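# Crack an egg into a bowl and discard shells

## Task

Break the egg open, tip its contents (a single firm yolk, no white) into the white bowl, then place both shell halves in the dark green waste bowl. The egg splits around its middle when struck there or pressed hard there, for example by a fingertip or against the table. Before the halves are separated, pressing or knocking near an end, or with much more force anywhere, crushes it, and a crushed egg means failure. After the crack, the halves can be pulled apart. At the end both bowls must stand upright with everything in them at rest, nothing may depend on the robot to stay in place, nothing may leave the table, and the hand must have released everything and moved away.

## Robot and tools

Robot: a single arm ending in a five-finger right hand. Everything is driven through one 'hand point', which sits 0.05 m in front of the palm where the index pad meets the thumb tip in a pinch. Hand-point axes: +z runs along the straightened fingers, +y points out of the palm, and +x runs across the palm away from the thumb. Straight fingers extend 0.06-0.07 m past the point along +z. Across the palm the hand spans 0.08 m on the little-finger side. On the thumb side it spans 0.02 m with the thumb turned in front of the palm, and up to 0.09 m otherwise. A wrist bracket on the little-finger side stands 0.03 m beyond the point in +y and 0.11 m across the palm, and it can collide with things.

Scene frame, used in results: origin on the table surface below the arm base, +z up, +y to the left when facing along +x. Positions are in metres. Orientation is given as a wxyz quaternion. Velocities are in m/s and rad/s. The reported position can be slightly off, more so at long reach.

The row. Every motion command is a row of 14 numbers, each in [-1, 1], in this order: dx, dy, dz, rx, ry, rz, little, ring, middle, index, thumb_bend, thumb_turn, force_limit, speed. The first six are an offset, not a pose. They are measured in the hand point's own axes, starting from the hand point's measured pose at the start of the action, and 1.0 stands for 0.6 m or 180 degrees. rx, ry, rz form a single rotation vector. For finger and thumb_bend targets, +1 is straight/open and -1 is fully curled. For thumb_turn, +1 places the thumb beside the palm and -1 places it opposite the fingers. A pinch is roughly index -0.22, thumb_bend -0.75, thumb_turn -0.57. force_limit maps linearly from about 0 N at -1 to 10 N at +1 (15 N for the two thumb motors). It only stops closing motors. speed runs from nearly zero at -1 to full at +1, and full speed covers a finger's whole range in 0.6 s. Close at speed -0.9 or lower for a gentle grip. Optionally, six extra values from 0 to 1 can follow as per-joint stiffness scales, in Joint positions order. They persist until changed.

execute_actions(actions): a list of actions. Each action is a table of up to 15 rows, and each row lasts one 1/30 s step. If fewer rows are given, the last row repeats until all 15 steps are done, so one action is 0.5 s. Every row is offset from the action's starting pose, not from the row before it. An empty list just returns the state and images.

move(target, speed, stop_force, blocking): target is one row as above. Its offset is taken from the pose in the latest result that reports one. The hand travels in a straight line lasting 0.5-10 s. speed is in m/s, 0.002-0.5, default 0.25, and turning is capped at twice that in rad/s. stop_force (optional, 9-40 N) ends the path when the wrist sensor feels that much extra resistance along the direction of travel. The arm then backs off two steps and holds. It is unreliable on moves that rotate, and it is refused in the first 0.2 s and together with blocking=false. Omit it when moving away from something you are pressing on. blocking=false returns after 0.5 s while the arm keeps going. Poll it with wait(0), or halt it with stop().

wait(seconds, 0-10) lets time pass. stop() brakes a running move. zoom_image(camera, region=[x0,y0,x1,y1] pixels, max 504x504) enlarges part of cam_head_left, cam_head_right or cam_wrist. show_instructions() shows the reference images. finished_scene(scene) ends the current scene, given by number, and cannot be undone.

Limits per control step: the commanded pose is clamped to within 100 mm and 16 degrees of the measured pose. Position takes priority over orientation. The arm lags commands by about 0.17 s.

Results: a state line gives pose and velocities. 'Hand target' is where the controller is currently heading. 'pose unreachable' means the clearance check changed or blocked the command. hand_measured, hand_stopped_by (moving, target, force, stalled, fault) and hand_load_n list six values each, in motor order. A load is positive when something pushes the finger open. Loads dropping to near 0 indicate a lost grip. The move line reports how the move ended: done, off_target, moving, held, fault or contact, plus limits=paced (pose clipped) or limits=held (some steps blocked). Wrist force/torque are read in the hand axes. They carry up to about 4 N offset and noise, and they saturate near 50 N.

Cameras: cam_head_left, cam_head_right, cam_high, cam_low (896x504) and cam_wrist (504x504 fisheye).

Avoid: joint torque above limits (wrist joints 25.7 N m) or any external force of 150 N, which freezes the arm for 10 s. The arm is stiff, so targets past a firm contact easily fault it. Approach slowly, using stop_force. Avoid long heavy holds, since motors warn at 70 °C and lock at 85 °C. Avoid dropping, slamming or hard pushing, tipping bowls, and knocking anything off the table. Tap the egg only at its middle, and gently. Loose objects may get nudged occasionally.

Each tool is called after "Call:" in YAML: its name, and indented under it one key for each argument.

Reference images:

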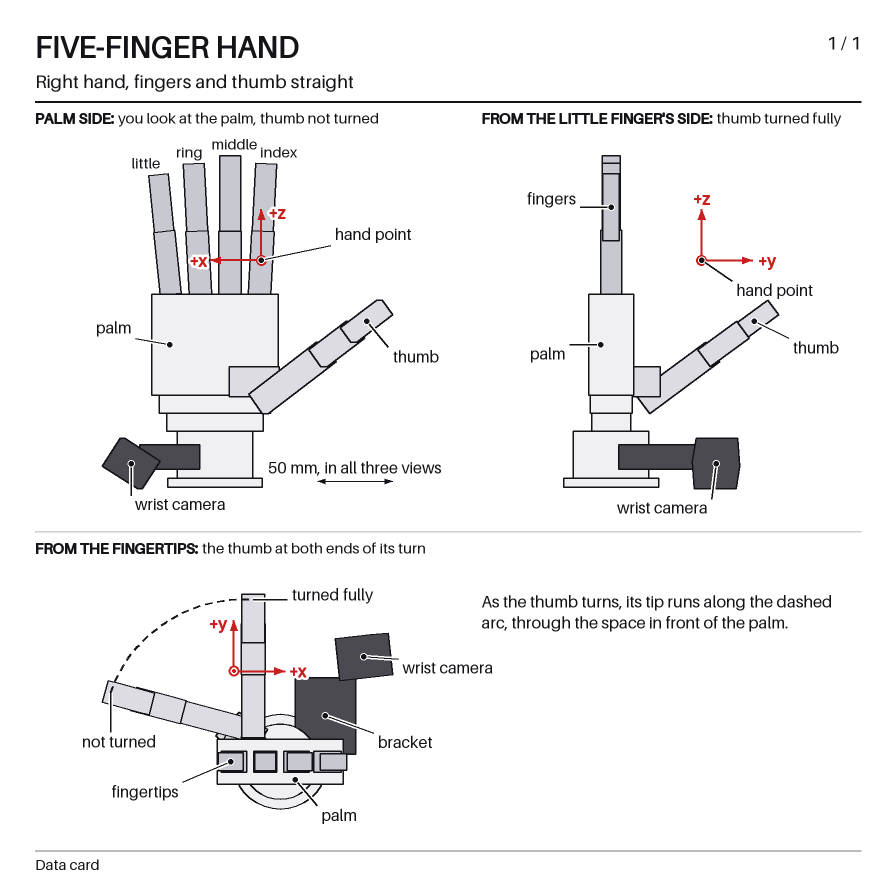

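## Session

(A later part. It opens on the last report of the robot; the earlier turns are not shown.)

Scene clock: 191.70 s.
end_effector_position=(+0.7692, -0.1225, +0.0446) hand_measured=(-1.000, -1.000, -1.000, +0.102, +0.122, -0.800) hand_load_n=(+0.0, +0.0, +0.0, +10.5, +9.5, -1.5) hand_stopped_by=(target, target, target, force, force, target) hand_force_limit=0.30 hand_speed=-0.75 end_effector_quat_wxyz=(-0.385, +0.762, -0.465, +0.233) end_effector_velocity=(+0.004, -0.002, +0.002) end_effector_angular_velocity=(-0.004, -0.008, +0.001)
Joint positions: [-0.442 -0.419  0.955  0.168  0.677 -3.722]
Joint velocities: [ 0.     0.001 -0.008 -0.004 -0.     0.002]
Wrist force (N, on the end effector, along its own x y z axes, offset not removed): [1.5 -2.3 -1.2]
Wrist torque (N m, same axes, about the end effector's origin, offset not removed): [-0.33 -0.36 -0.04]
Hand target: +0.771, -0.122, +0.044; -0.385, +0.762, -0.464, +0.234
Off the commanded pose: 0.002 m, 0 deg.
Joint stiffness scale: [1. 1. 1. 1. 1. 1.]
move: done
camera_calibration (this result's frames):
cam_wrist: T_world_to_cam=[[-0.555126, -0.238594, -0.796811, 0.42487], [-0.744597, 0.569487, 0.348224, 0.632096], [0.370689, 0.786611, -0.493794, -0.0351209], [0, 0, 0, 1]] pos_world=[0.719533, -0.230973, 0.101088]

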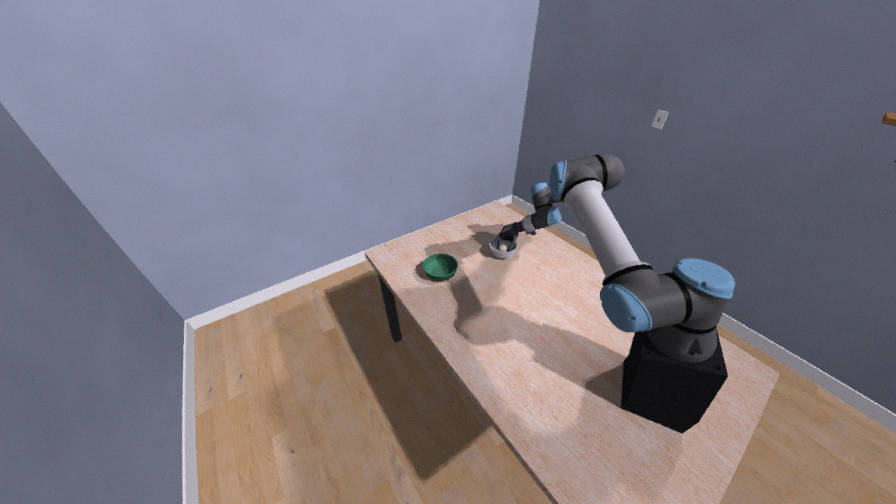

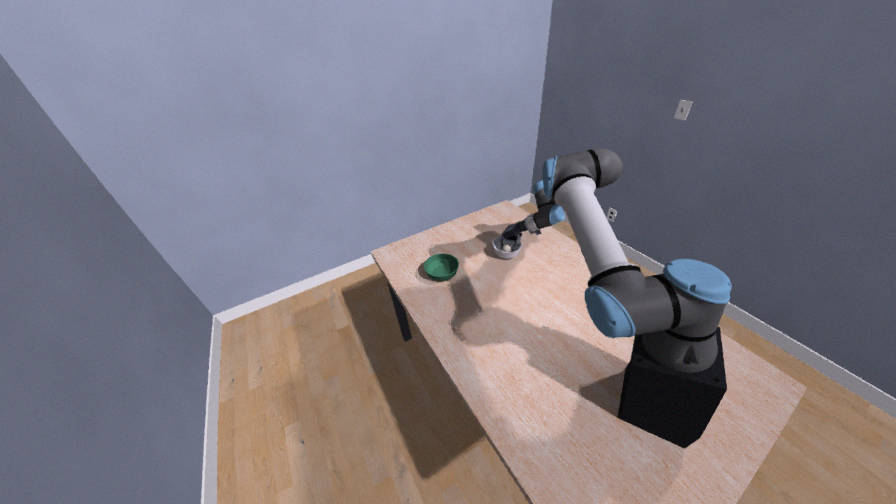

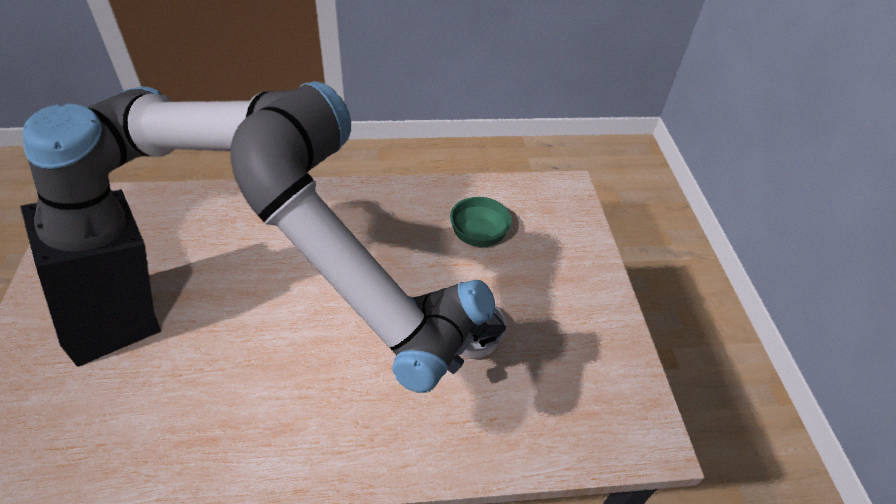

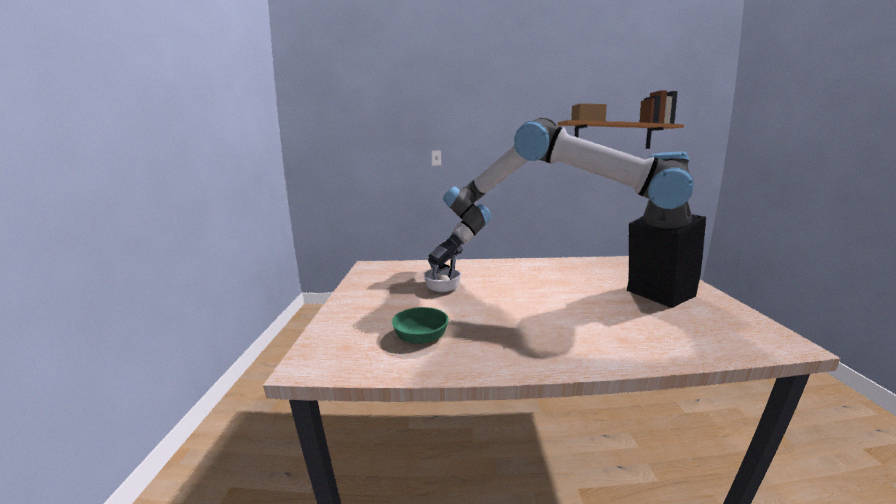

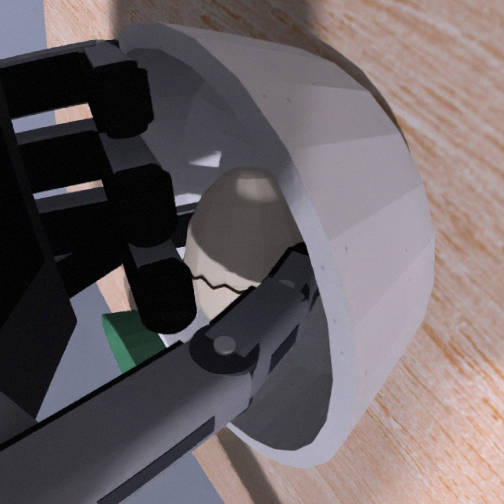

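Lower a little, release, lift.

Call:
execute_actions:
  actions:
    - [[0,0.009,0.007,0,0,0,-1,-1,-1,0.1,-0.3,-0.8,0.3,-0.75]]
    - [[0,0,0,0,0,0,-1,-1,-1,0.3,0.4,-0.8,0.3,-0.3]]
    - [[0,-0.045,-0.035,0,0,0,-1,-1,-1,0.3,0.4,-0.8,0.3,-0.3]]
    - [[0,-0.05,-0.038,0,0,0,-1,-1,-1,0.3,0.4,-0.8,0.3,-0.3]]

Call:
move:
  target: [0,0,0,0,0.32,0.247,-1,-1,-1,-0.05,-0.45,-0.6,0.3,0.3]
  speed: 0.3

Call:
zoom_image:
  camera: "cam_high"
  region: [400,250,540,370]

Scene clock: 193.83 s.
end_effector_position=(+0.7735, -0.1236, +0.1122) hand_measured=(-1.000, -1.000, -1.000, +0.300, +0.400, -0.800) hand_load_n=(+0.0, +0.0, +0.0, +0.0, +0.0, +0.0) hand_stopped_by=(target, target, target, target, target, target) hand_force_limit=0.30 hand_speed=-0.30 end_effector_quat_wxyz=(-0.386, +0.763, -0.461, +0.239) end_effector_velocity=(-0.014, +0.006, -0.006) end_effector_angular_velocity=(+0.020, +0.035, -0.004)
Joint positions: [-0.46  -0.527  0.992  0.24   0.664 -3.74 ]
Joint velocities: [-0.002  0.     0.022  0.024 -0.003 -0.008]
Wrist force (N, on the end effector, along its own x y z axes, offset not removed): [-0.3 -2.0 -0.5]
Wrist torque (N m, same axes, about the end effector's origin, offset not removed): [-0.32 -0.13 -0.09]
Hand target: +0.771, -0.124, +0.112; -0.386, +0.762, -0.463, +0.236
Off the commanded pose: 0.003 m, 0 deg.
Joint stiffness scale: [1. 1. 1. 1. 1. 1.]
camera_calibration (this result's frames):
cam_wrist: T_world_to_cam=[[-0.545369, -0.245792, -0.801349, 0.47296], [-0.750098, 0.569771, 0.335728, 0.61813], [0.374066, 0.784186, -0.495103, -0.00517843], [0, 0, 0, 1]] pos_world=[0.723533, -0.231882, 0.168919]

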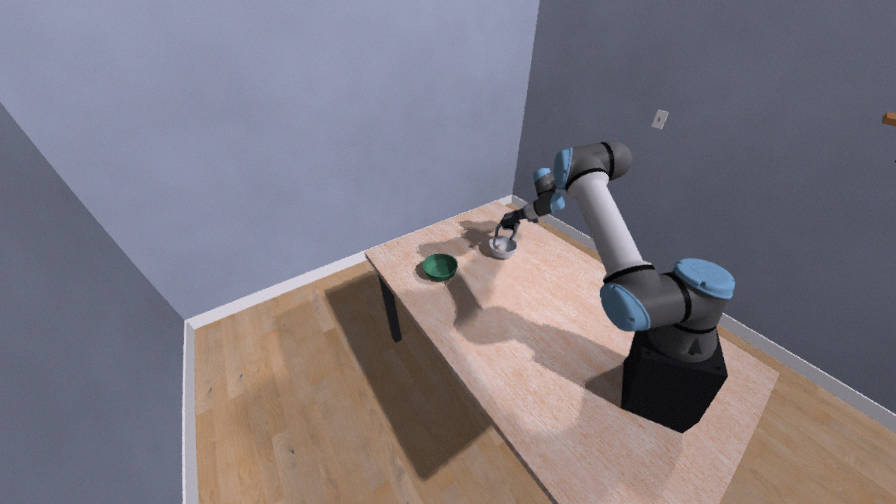

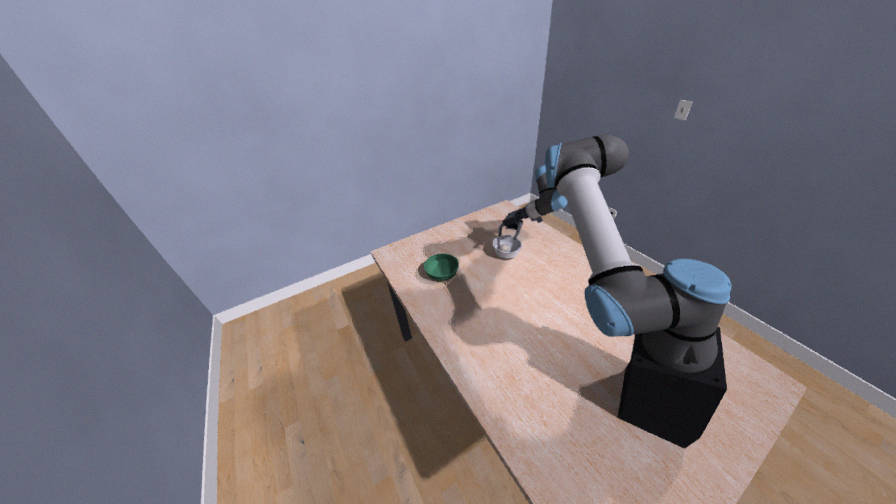

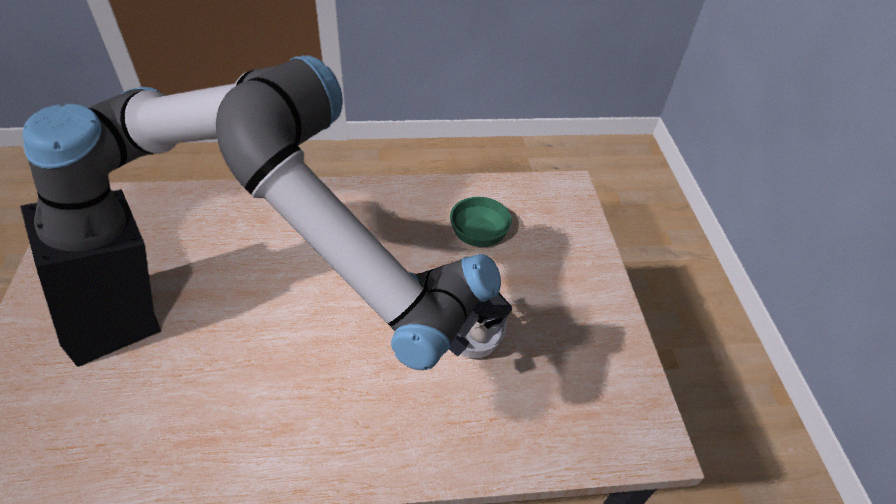

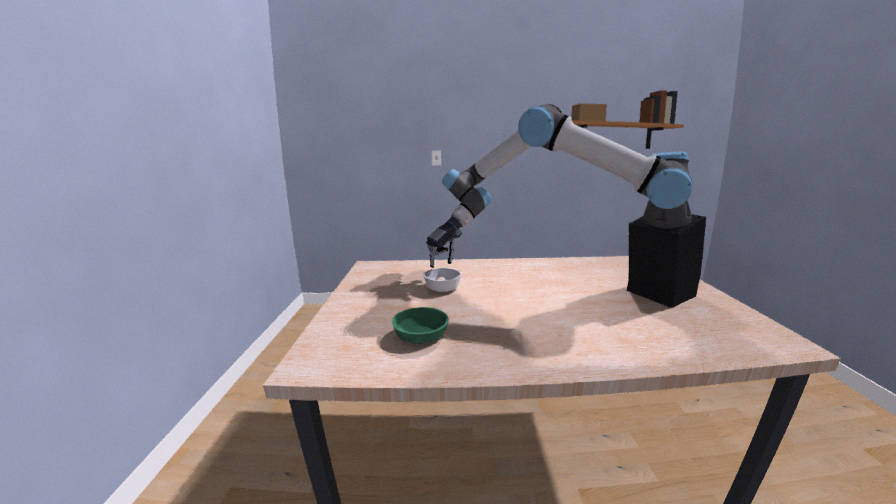

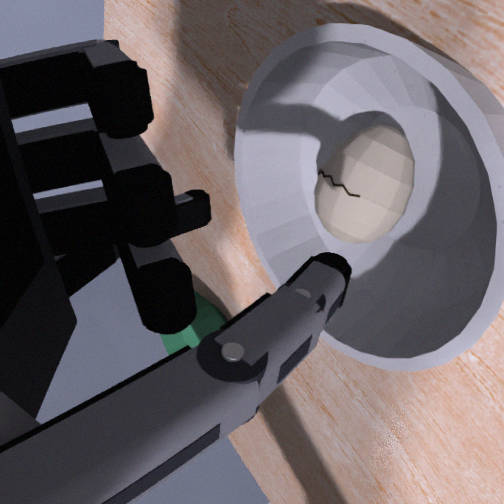

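Scene clock: 196.73 s.
end_effector_position=(+0.7727, -0.1247, +0.1129) hand_measured=(-1.000, -1.000, -1.000, -0.050, -0.450, -0.600) hand_load_n=(+0.0, +0.0, +0.0, +0.0, +0.0, +0.0) hand_stopped_by=(target, target, target, target, target, target) hand_force_limit=0.30 hand_speed=0.30 end_effector_quat_wxyz=(+0.181, -0.335, +0.828, -0.411) end_effector_velocity=(-0.001, -0.001, -0.001) end_effector_angular_velocity=(+0.002, +0.008, -0.015)
Joint positions: [-0.185 -0.7    1.264  0.021  1.864 -2.676]
Joint velocities: [ 0.002  0.005 -0.01   0.019  0.012  0.011]
Wrist force (N, on the end effector, along its own x y z axes, offset not removed): [0.5 -1.2 -1.3]
Wrist torque (N m, same axes, about the end effector's origin, offset not removed): [-0.24 -0.16 0.11]
Hand target: +0.773, -0.124, +0.112; +0.181, -0.334, +0.829, -0.411
Off the commanded pose: 0.002 m, 0 deg.
Joint stiffness scale: [1. 1. 1. 1. 1. 1.]
move: done
camera_calibration (this result's frames):
cam_wrist: T_world_to_cam=[[-0.383934, 0.47243, -0.79335, 0.436679], [0.314946, 0.874676, 0.368443, -0.170774], [0.867988, -0.108405, -0.484608, -0.497787], [0, 0, 0, 1]] pos_world=[0.653514, -0.110891, 0.168128]

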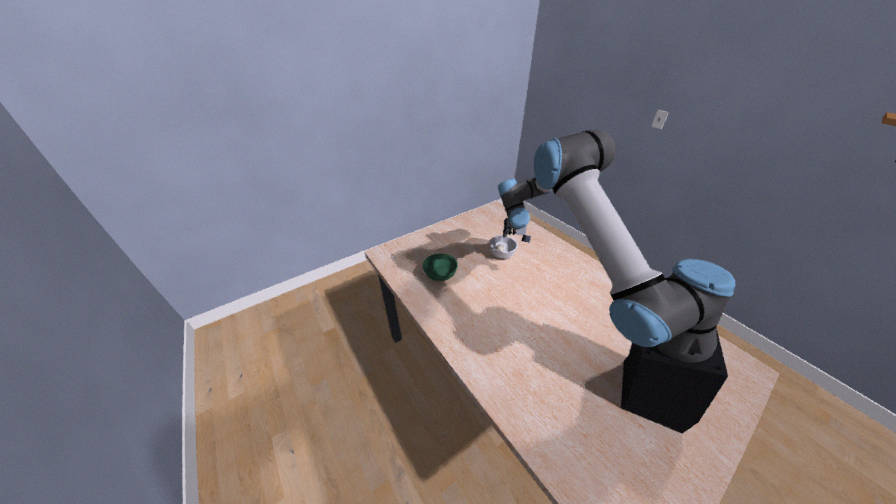

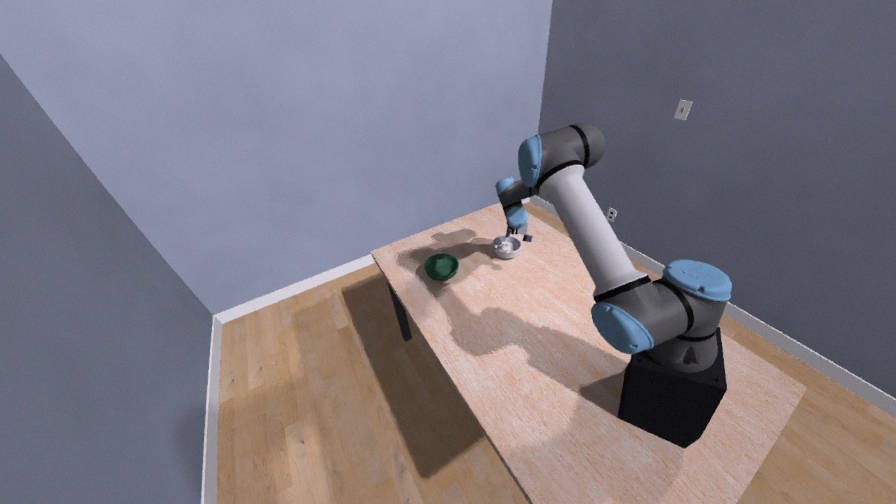

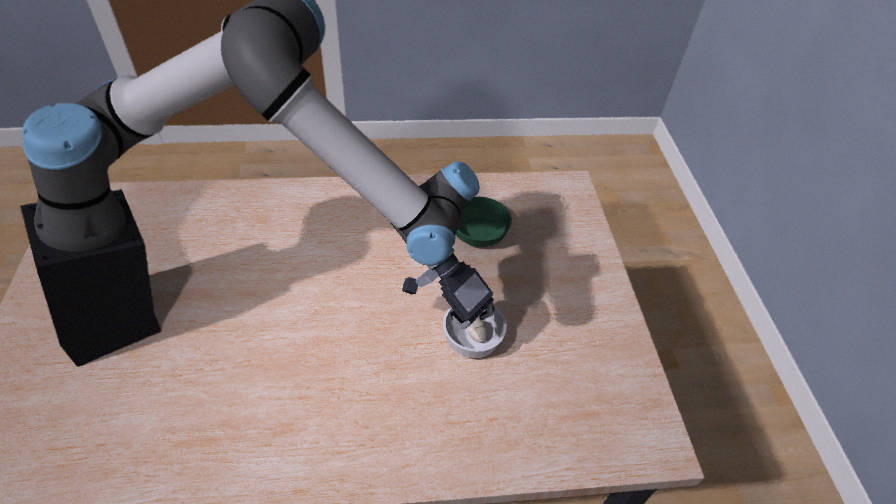

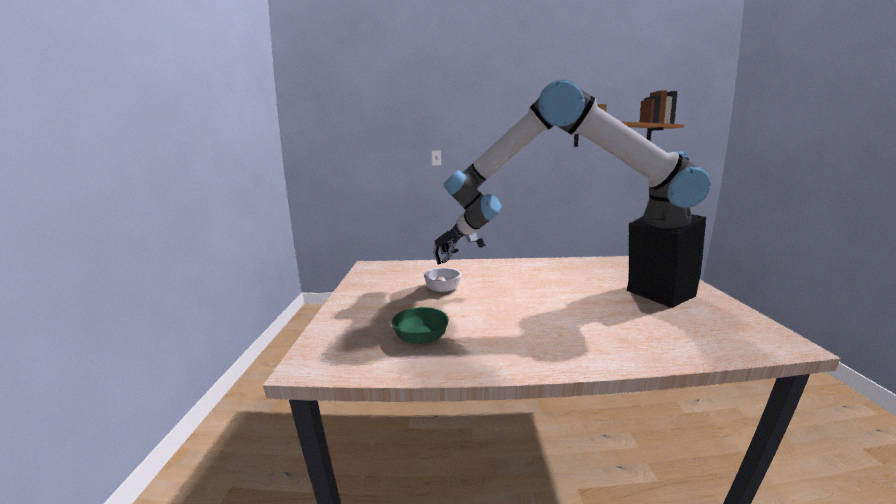

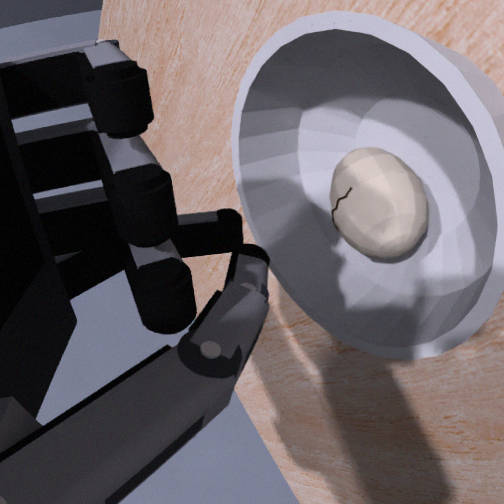

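Region (400, 250, 540, 370) of cam_high's 896x504 image, scaled by 3.600, with more detail than that image has; it fills the top 432 rows of this view, and the rest is white.

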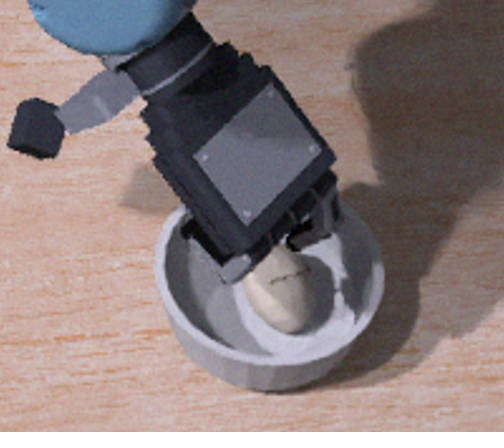

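Call:
move:
  target: [-0.015,0.039,0.053,0,0.092,0.071,-1,-1,-1,-0.05,-0.45,-0.6,0.3,0.3]
  speed: 0.15

Call:
zoom_image:
  camera: "cam_high"
  region: [420,270,540,370]

Call:
zoom_image:
  camera: "cam_head_left"
  region: [470,210,540,270]

Scene clock: 199.00 s.
end_effector_position=(+0.7873, -0.1271, +0.0759) hand_measured=(-1.000, -1.000, -1.000, -0.050, -0.450, -0.600) hand_load_n=(+0.0, +0.0, +0.0, +0.0, +0.0, +0.0) hand_stopped_by=(target, target, target, target, target, target) hand_force_limit=0.30 hand_speed=0.30 end_effector_quat_wxyz=(+0.105, -0.179, +0.878, -0.432) end_effector_velocity=(-0.002, -0.000, -0.001) end_effector_angular_velocity=(+0.003, +0.011, -0.017)
Joint positions: [-0.097 -0.473  0.902  0.374  2.163 -2.306]
Joint velocities: [ 0.002  0.012 -0.023  0.034  0.009  0.017]
Wrist force (N, on the end effector, along its own x y z axes, offset not removed): [-0.1 -3.0 -0.2]
Wrist torque (N m, same axes, about the end effector's origin, offset not removed): [-0.32 -0.15 -0.12]
Hand target: +0.788, -0.126, +0.075; +0.105, -0.178, +0.878, -0.432
Off the commanded pose: 0.001 m, 0 deg.
Joint stiffness scale: [1. 1. 1. 1. 1. 1.]
move: done
camera_calibration (this result's frames):
cam_wrist: T_world_to_cam=[[-0.189936, 0.586531, -0.787341, 0.27542], [0.604982, 0.701519, 0.376653, -0.410613], [0.773254, -0.404787, -0.488085, -0.491468], [0, 0, 0, 1]] pos_world=[0.680756, -0.0724292, 0.13163]

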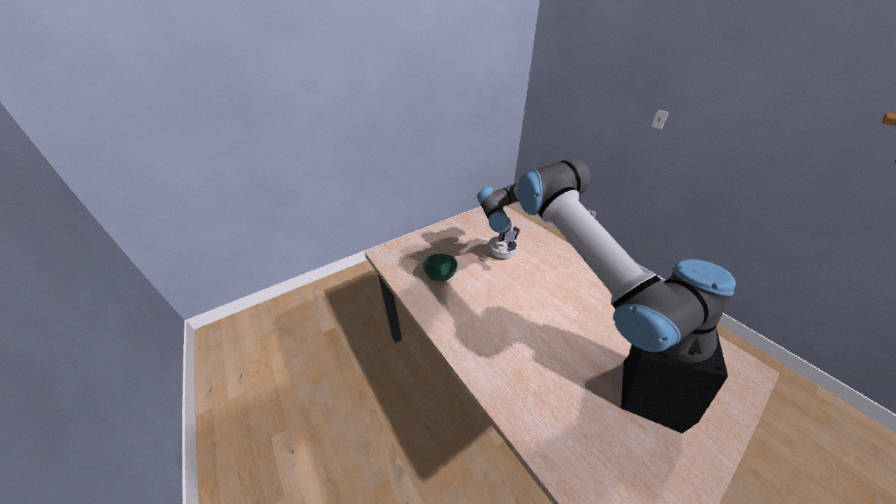

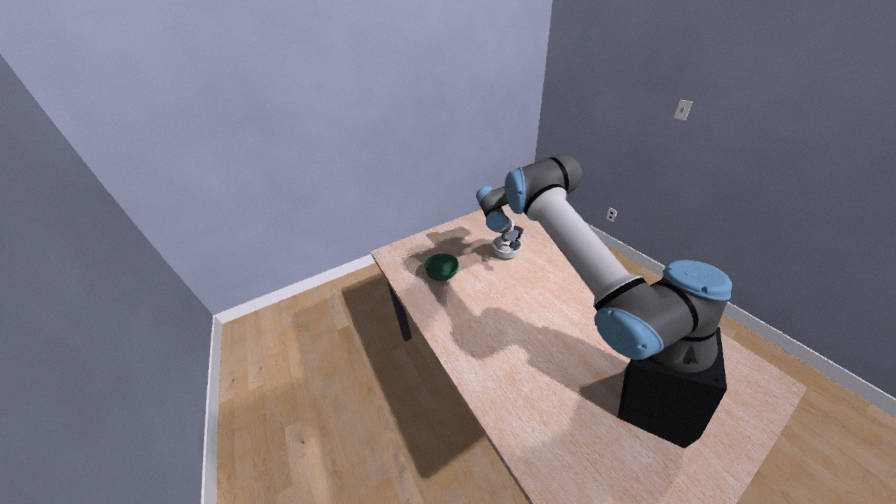

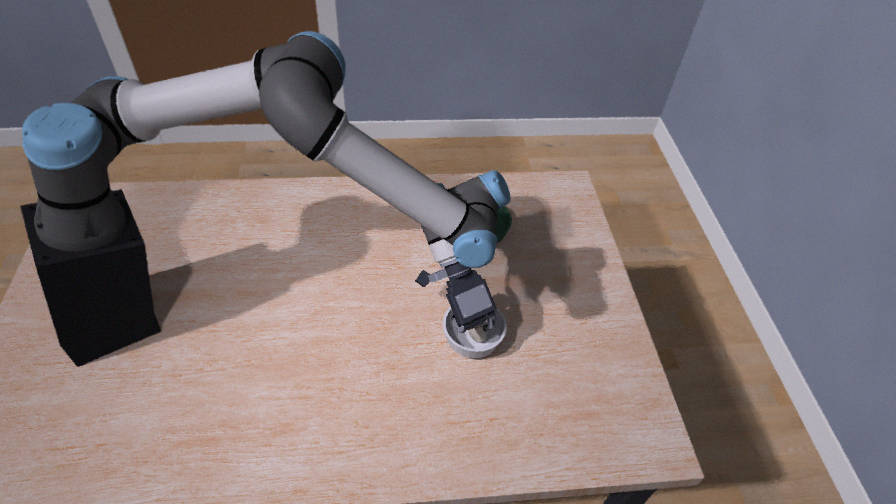

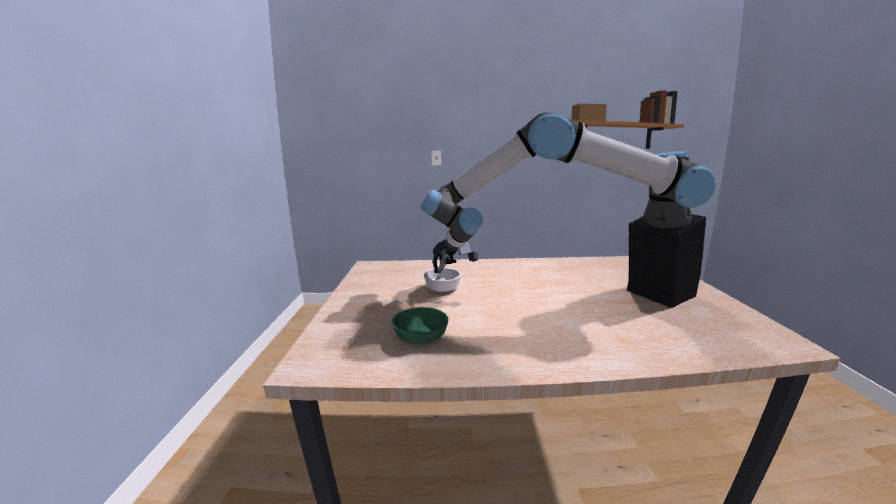

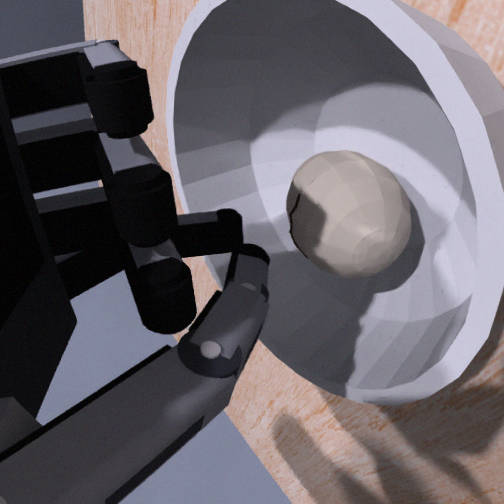

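Region (420, 270, 540, 370) of cam_high's 896x504 image, scaled by 4.200, with more detail than that image has.

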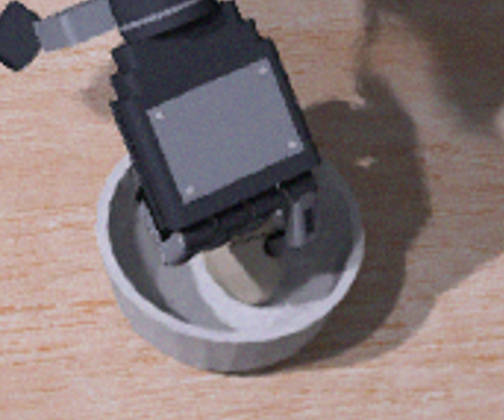

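Region (470, 210, 540, 270) of cam_head_left's 896x504 image, scaled by 7.200, with more detail than that image has; it fills the top 432 rows of this view, and the rest is white.

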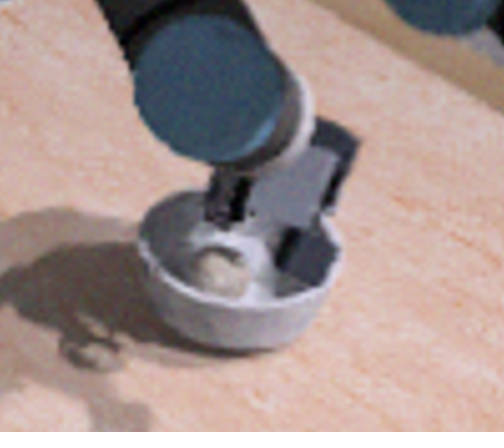

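Call:
move:
  target: [0,0.045,0.035,0,0,0,-1,-1,-1,-0.05,-0.45,-0.6,0.3,0.3]
  speed: 0.015
  stop_force: 9

Call:
zoom_image:
  camera: "cam_high"
  region: [420,270,540,370]

Scene clock: 201.70 s.
end_effector_position=(+0.7920, -0.1281, +0.0524) hand_measured=(-1.000, -1.000, -1.000, -0.050, -0.452, -0.600) hand_load_n=(+0.0, +0.0, +0.0, +0.0, -2.0, +0.5) hand_stopped_by=(target, target, target, target, target, target) hand_force_limit=0.30 hand_speed=0.30 end_effector_quat_wxyz=(+0.109, -0.177, +0.877, -0.434) end_effector_velocity=(+0.004, +0.000, +0.006) end_effector_angular_velocity=(-0.002, -0.008, +0.002)
Joint positions: [-0.092 -0.423  0.864  0.356  2.168 -2.3  ]
Joint velocities: [-0.    -0.008 -0.001  0.    -0.001 -0.001]
Wrist force (N, on the end effector, along its own x y z axes, offset not removed): [-0.5 -5.4 -6.4]
Wrist torque (N m, same axes, about the end effector's origin, offset not removed): [-0.14 0.17 -0.18]
Hand target: +0.790, -0.128, +0.052; +0.108, -0.177, +0.877, -0.433
Off the commanded pose: 0.011 m, 1 deg.
Joint stiffness scale: [1. 1. 1. 1. 1. 1.]
move: contact
camera_calibration (this result's frames):
cam_wrist: T_world_to_cam=[[-0.182088, 0.584919, -0.790388, 0.252151], [0.601702, 0.702038, 0.380917, -0.401416], [0.777688, -0.406218, -0.479779, -0.511192], [0, 0, 0, 1]] pos_world=[0.684995, -0.0733339, 0.106944]

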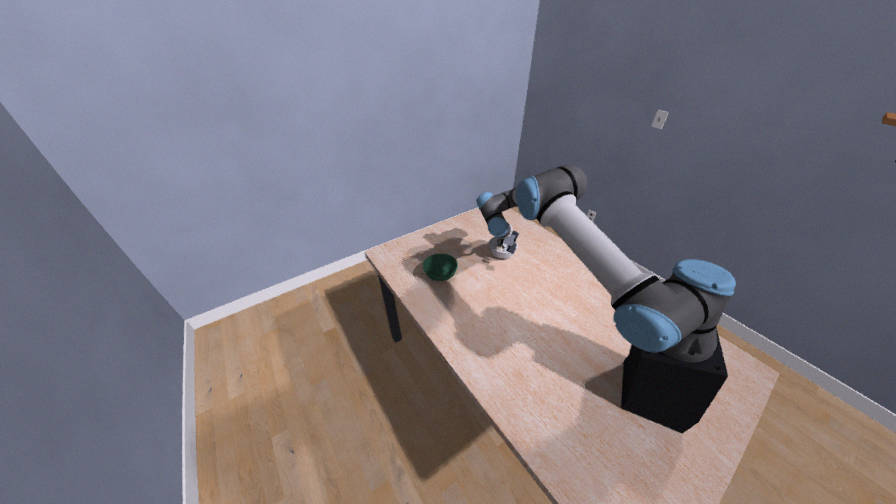

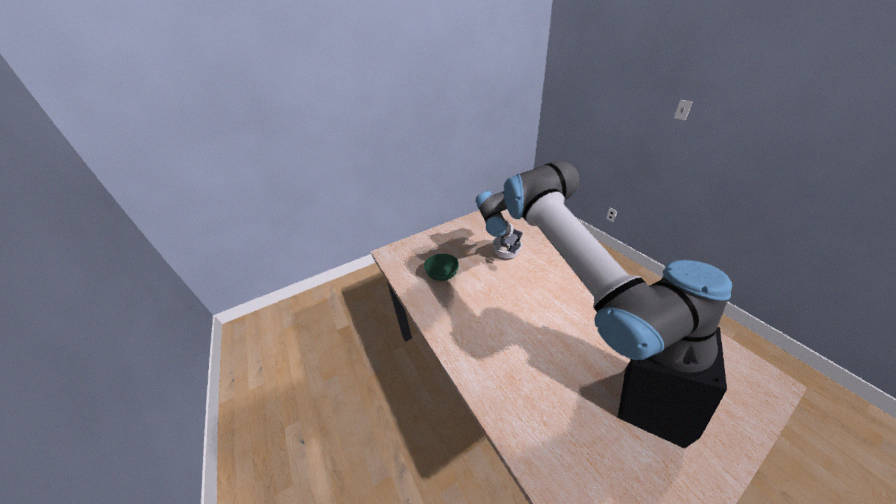

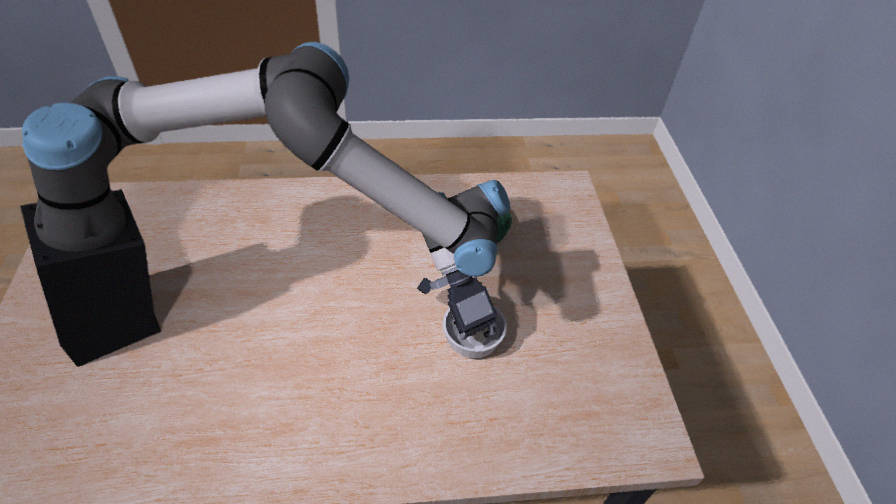

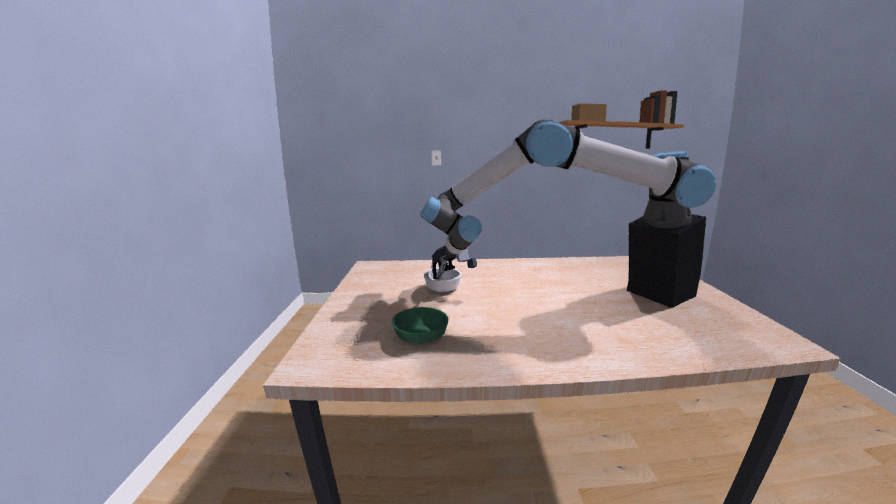

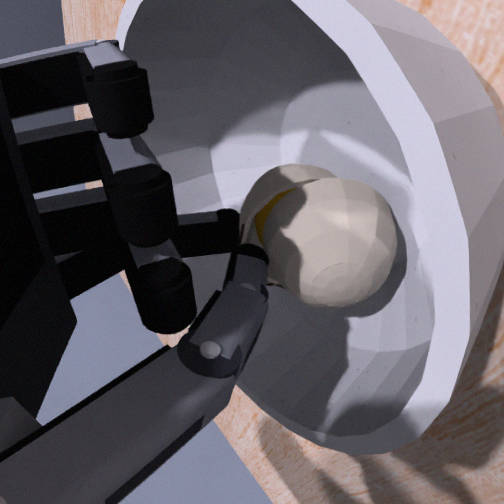

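Region (420, 270, 540, 370) of cam_high's 896x504 image, scaled by 4.200, with more detail than that image has.

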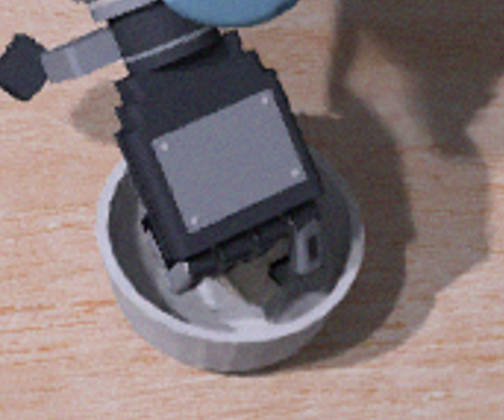

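Call:
execute_actions:
  actions:
    - [[0,-0.03,-0.023,0,0,0,-1,-1,-1,-0.05,-0.45,-0.6,0.3,0.3]]
    - [[0,-0.03,-0.06,0,0,0,-1,-1,-1,-0.05,-0.45,-0.6,0.3,0.3]]
    - [[0,-0.0,-0.06,0,0,0,-1,-1,-1,-0.05,-0.45,-0.6,0.3,0.3]]

Call:
zoom_image:
  camera: "cam_high"
  region: [430,280,520,370]

Scene clock: 203.37 s.
end_effector_position=(+0.7778, -0.0878, +0.1338) hand_measured=(-1.000, -1.000, -1.000, -0.050, -0.450, -0.600) hand_load_n=(+0.0, +0.0, +0.0, +0.0, +0.0, +0.0) hand_stopped_by=(target, target, target, target, target, target) hand_force_limit=0.30 hand_speed=0.30 end_effector_quat_wxyz=(+0.116, -0.176, +0.875, -0.436) end_effector_velocity=(-0.014, -0.001, -0.006) end_effector_angular_velocity=(+0.000, +0.018, -0.017)
Joint positions: [-0.052 -0.603  1.01   0.396  2.194 -2.267]
Joint velocities: [ 0.    -0.006  0.033  0.     0.01   0.013]
Wrist force (N, on the end effector, along its own x y z axes, offset not removed): [-0.1 -2.0 -0.4]
Wrist torque (N m, same axes, about the end effector's origin, offset not removed): [-0.17 -0.20 -0.03]
Hand target: +0.775, -0.087, +0.134; +0.114, -0.175, +0.876, -0.435
Off the commanded pose: 0.003 m, 0 deg.
Joint stiffness scale: [1. 1. 1. 1. 1. 1.]
camera_calibration (this result's frames):
cam_wrist: T_world_to_cam=[[-0.174293, 0.583102, -0.793482, 0.284517], [0.594095, 0.704902, 0.387511, -0.446936], [0.785285, -0.403863, -0.469278, -0.451722], [0, 0, 0, 1]] pos_world=[0.669842, -0.0332907, 0.186968]

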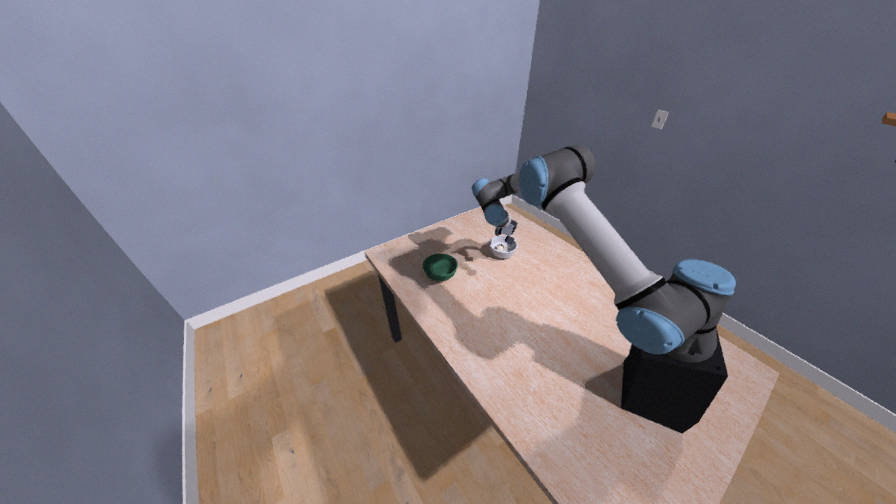

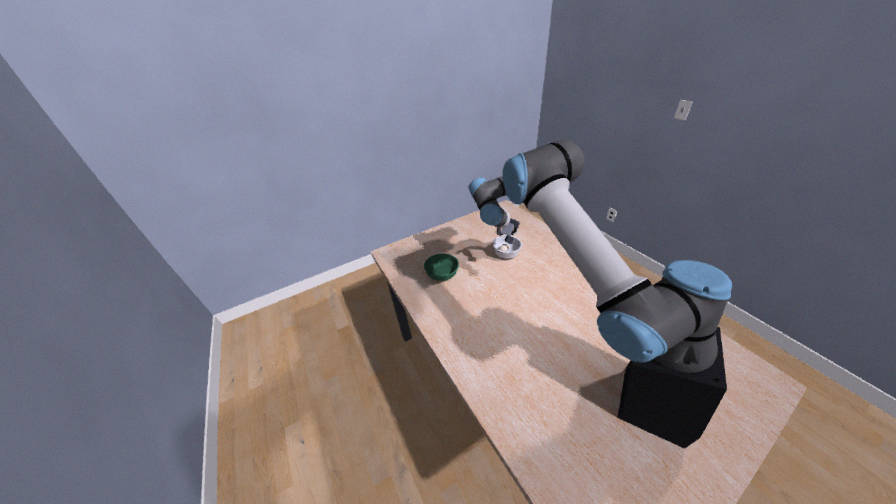

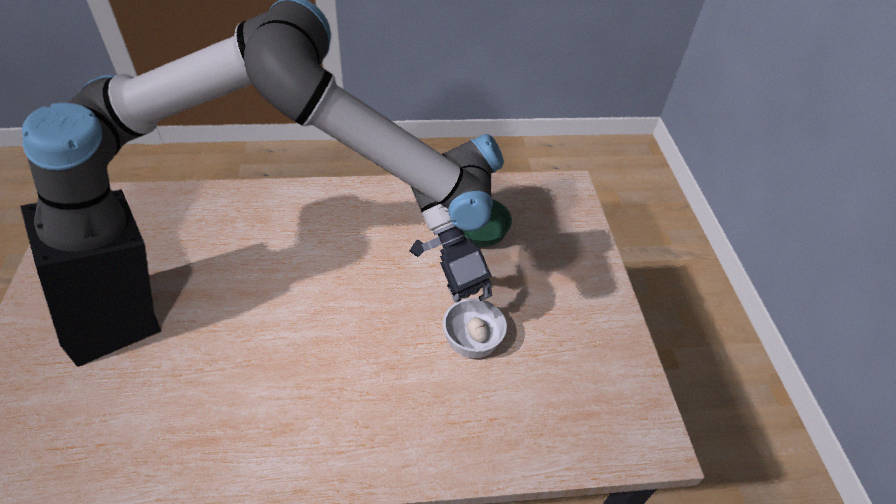

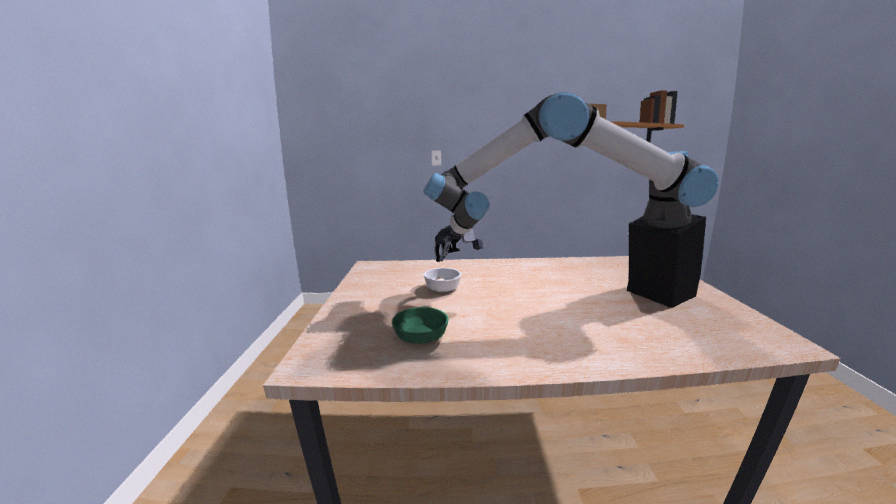

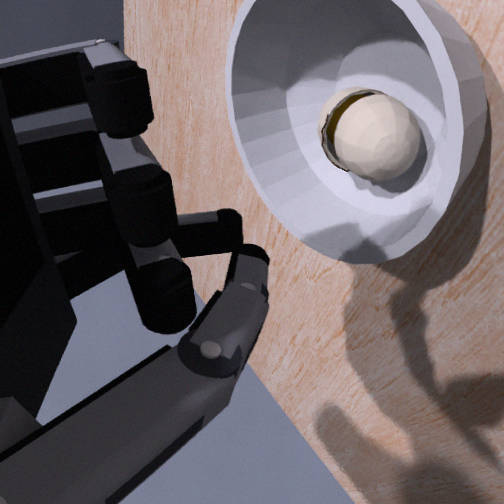

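Region (430, 280, 520, 370) of cam_high's 896x504 image, scaled by 5.600, with more detail than that image has.

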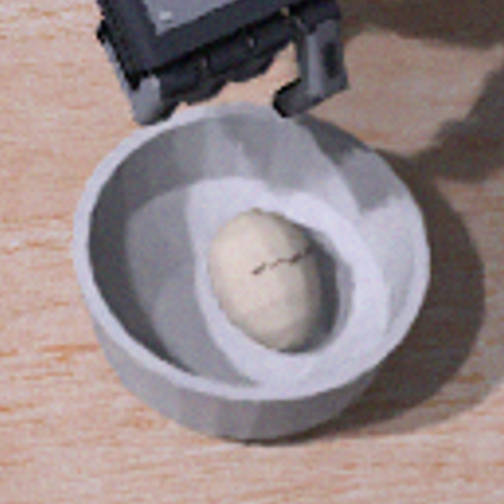

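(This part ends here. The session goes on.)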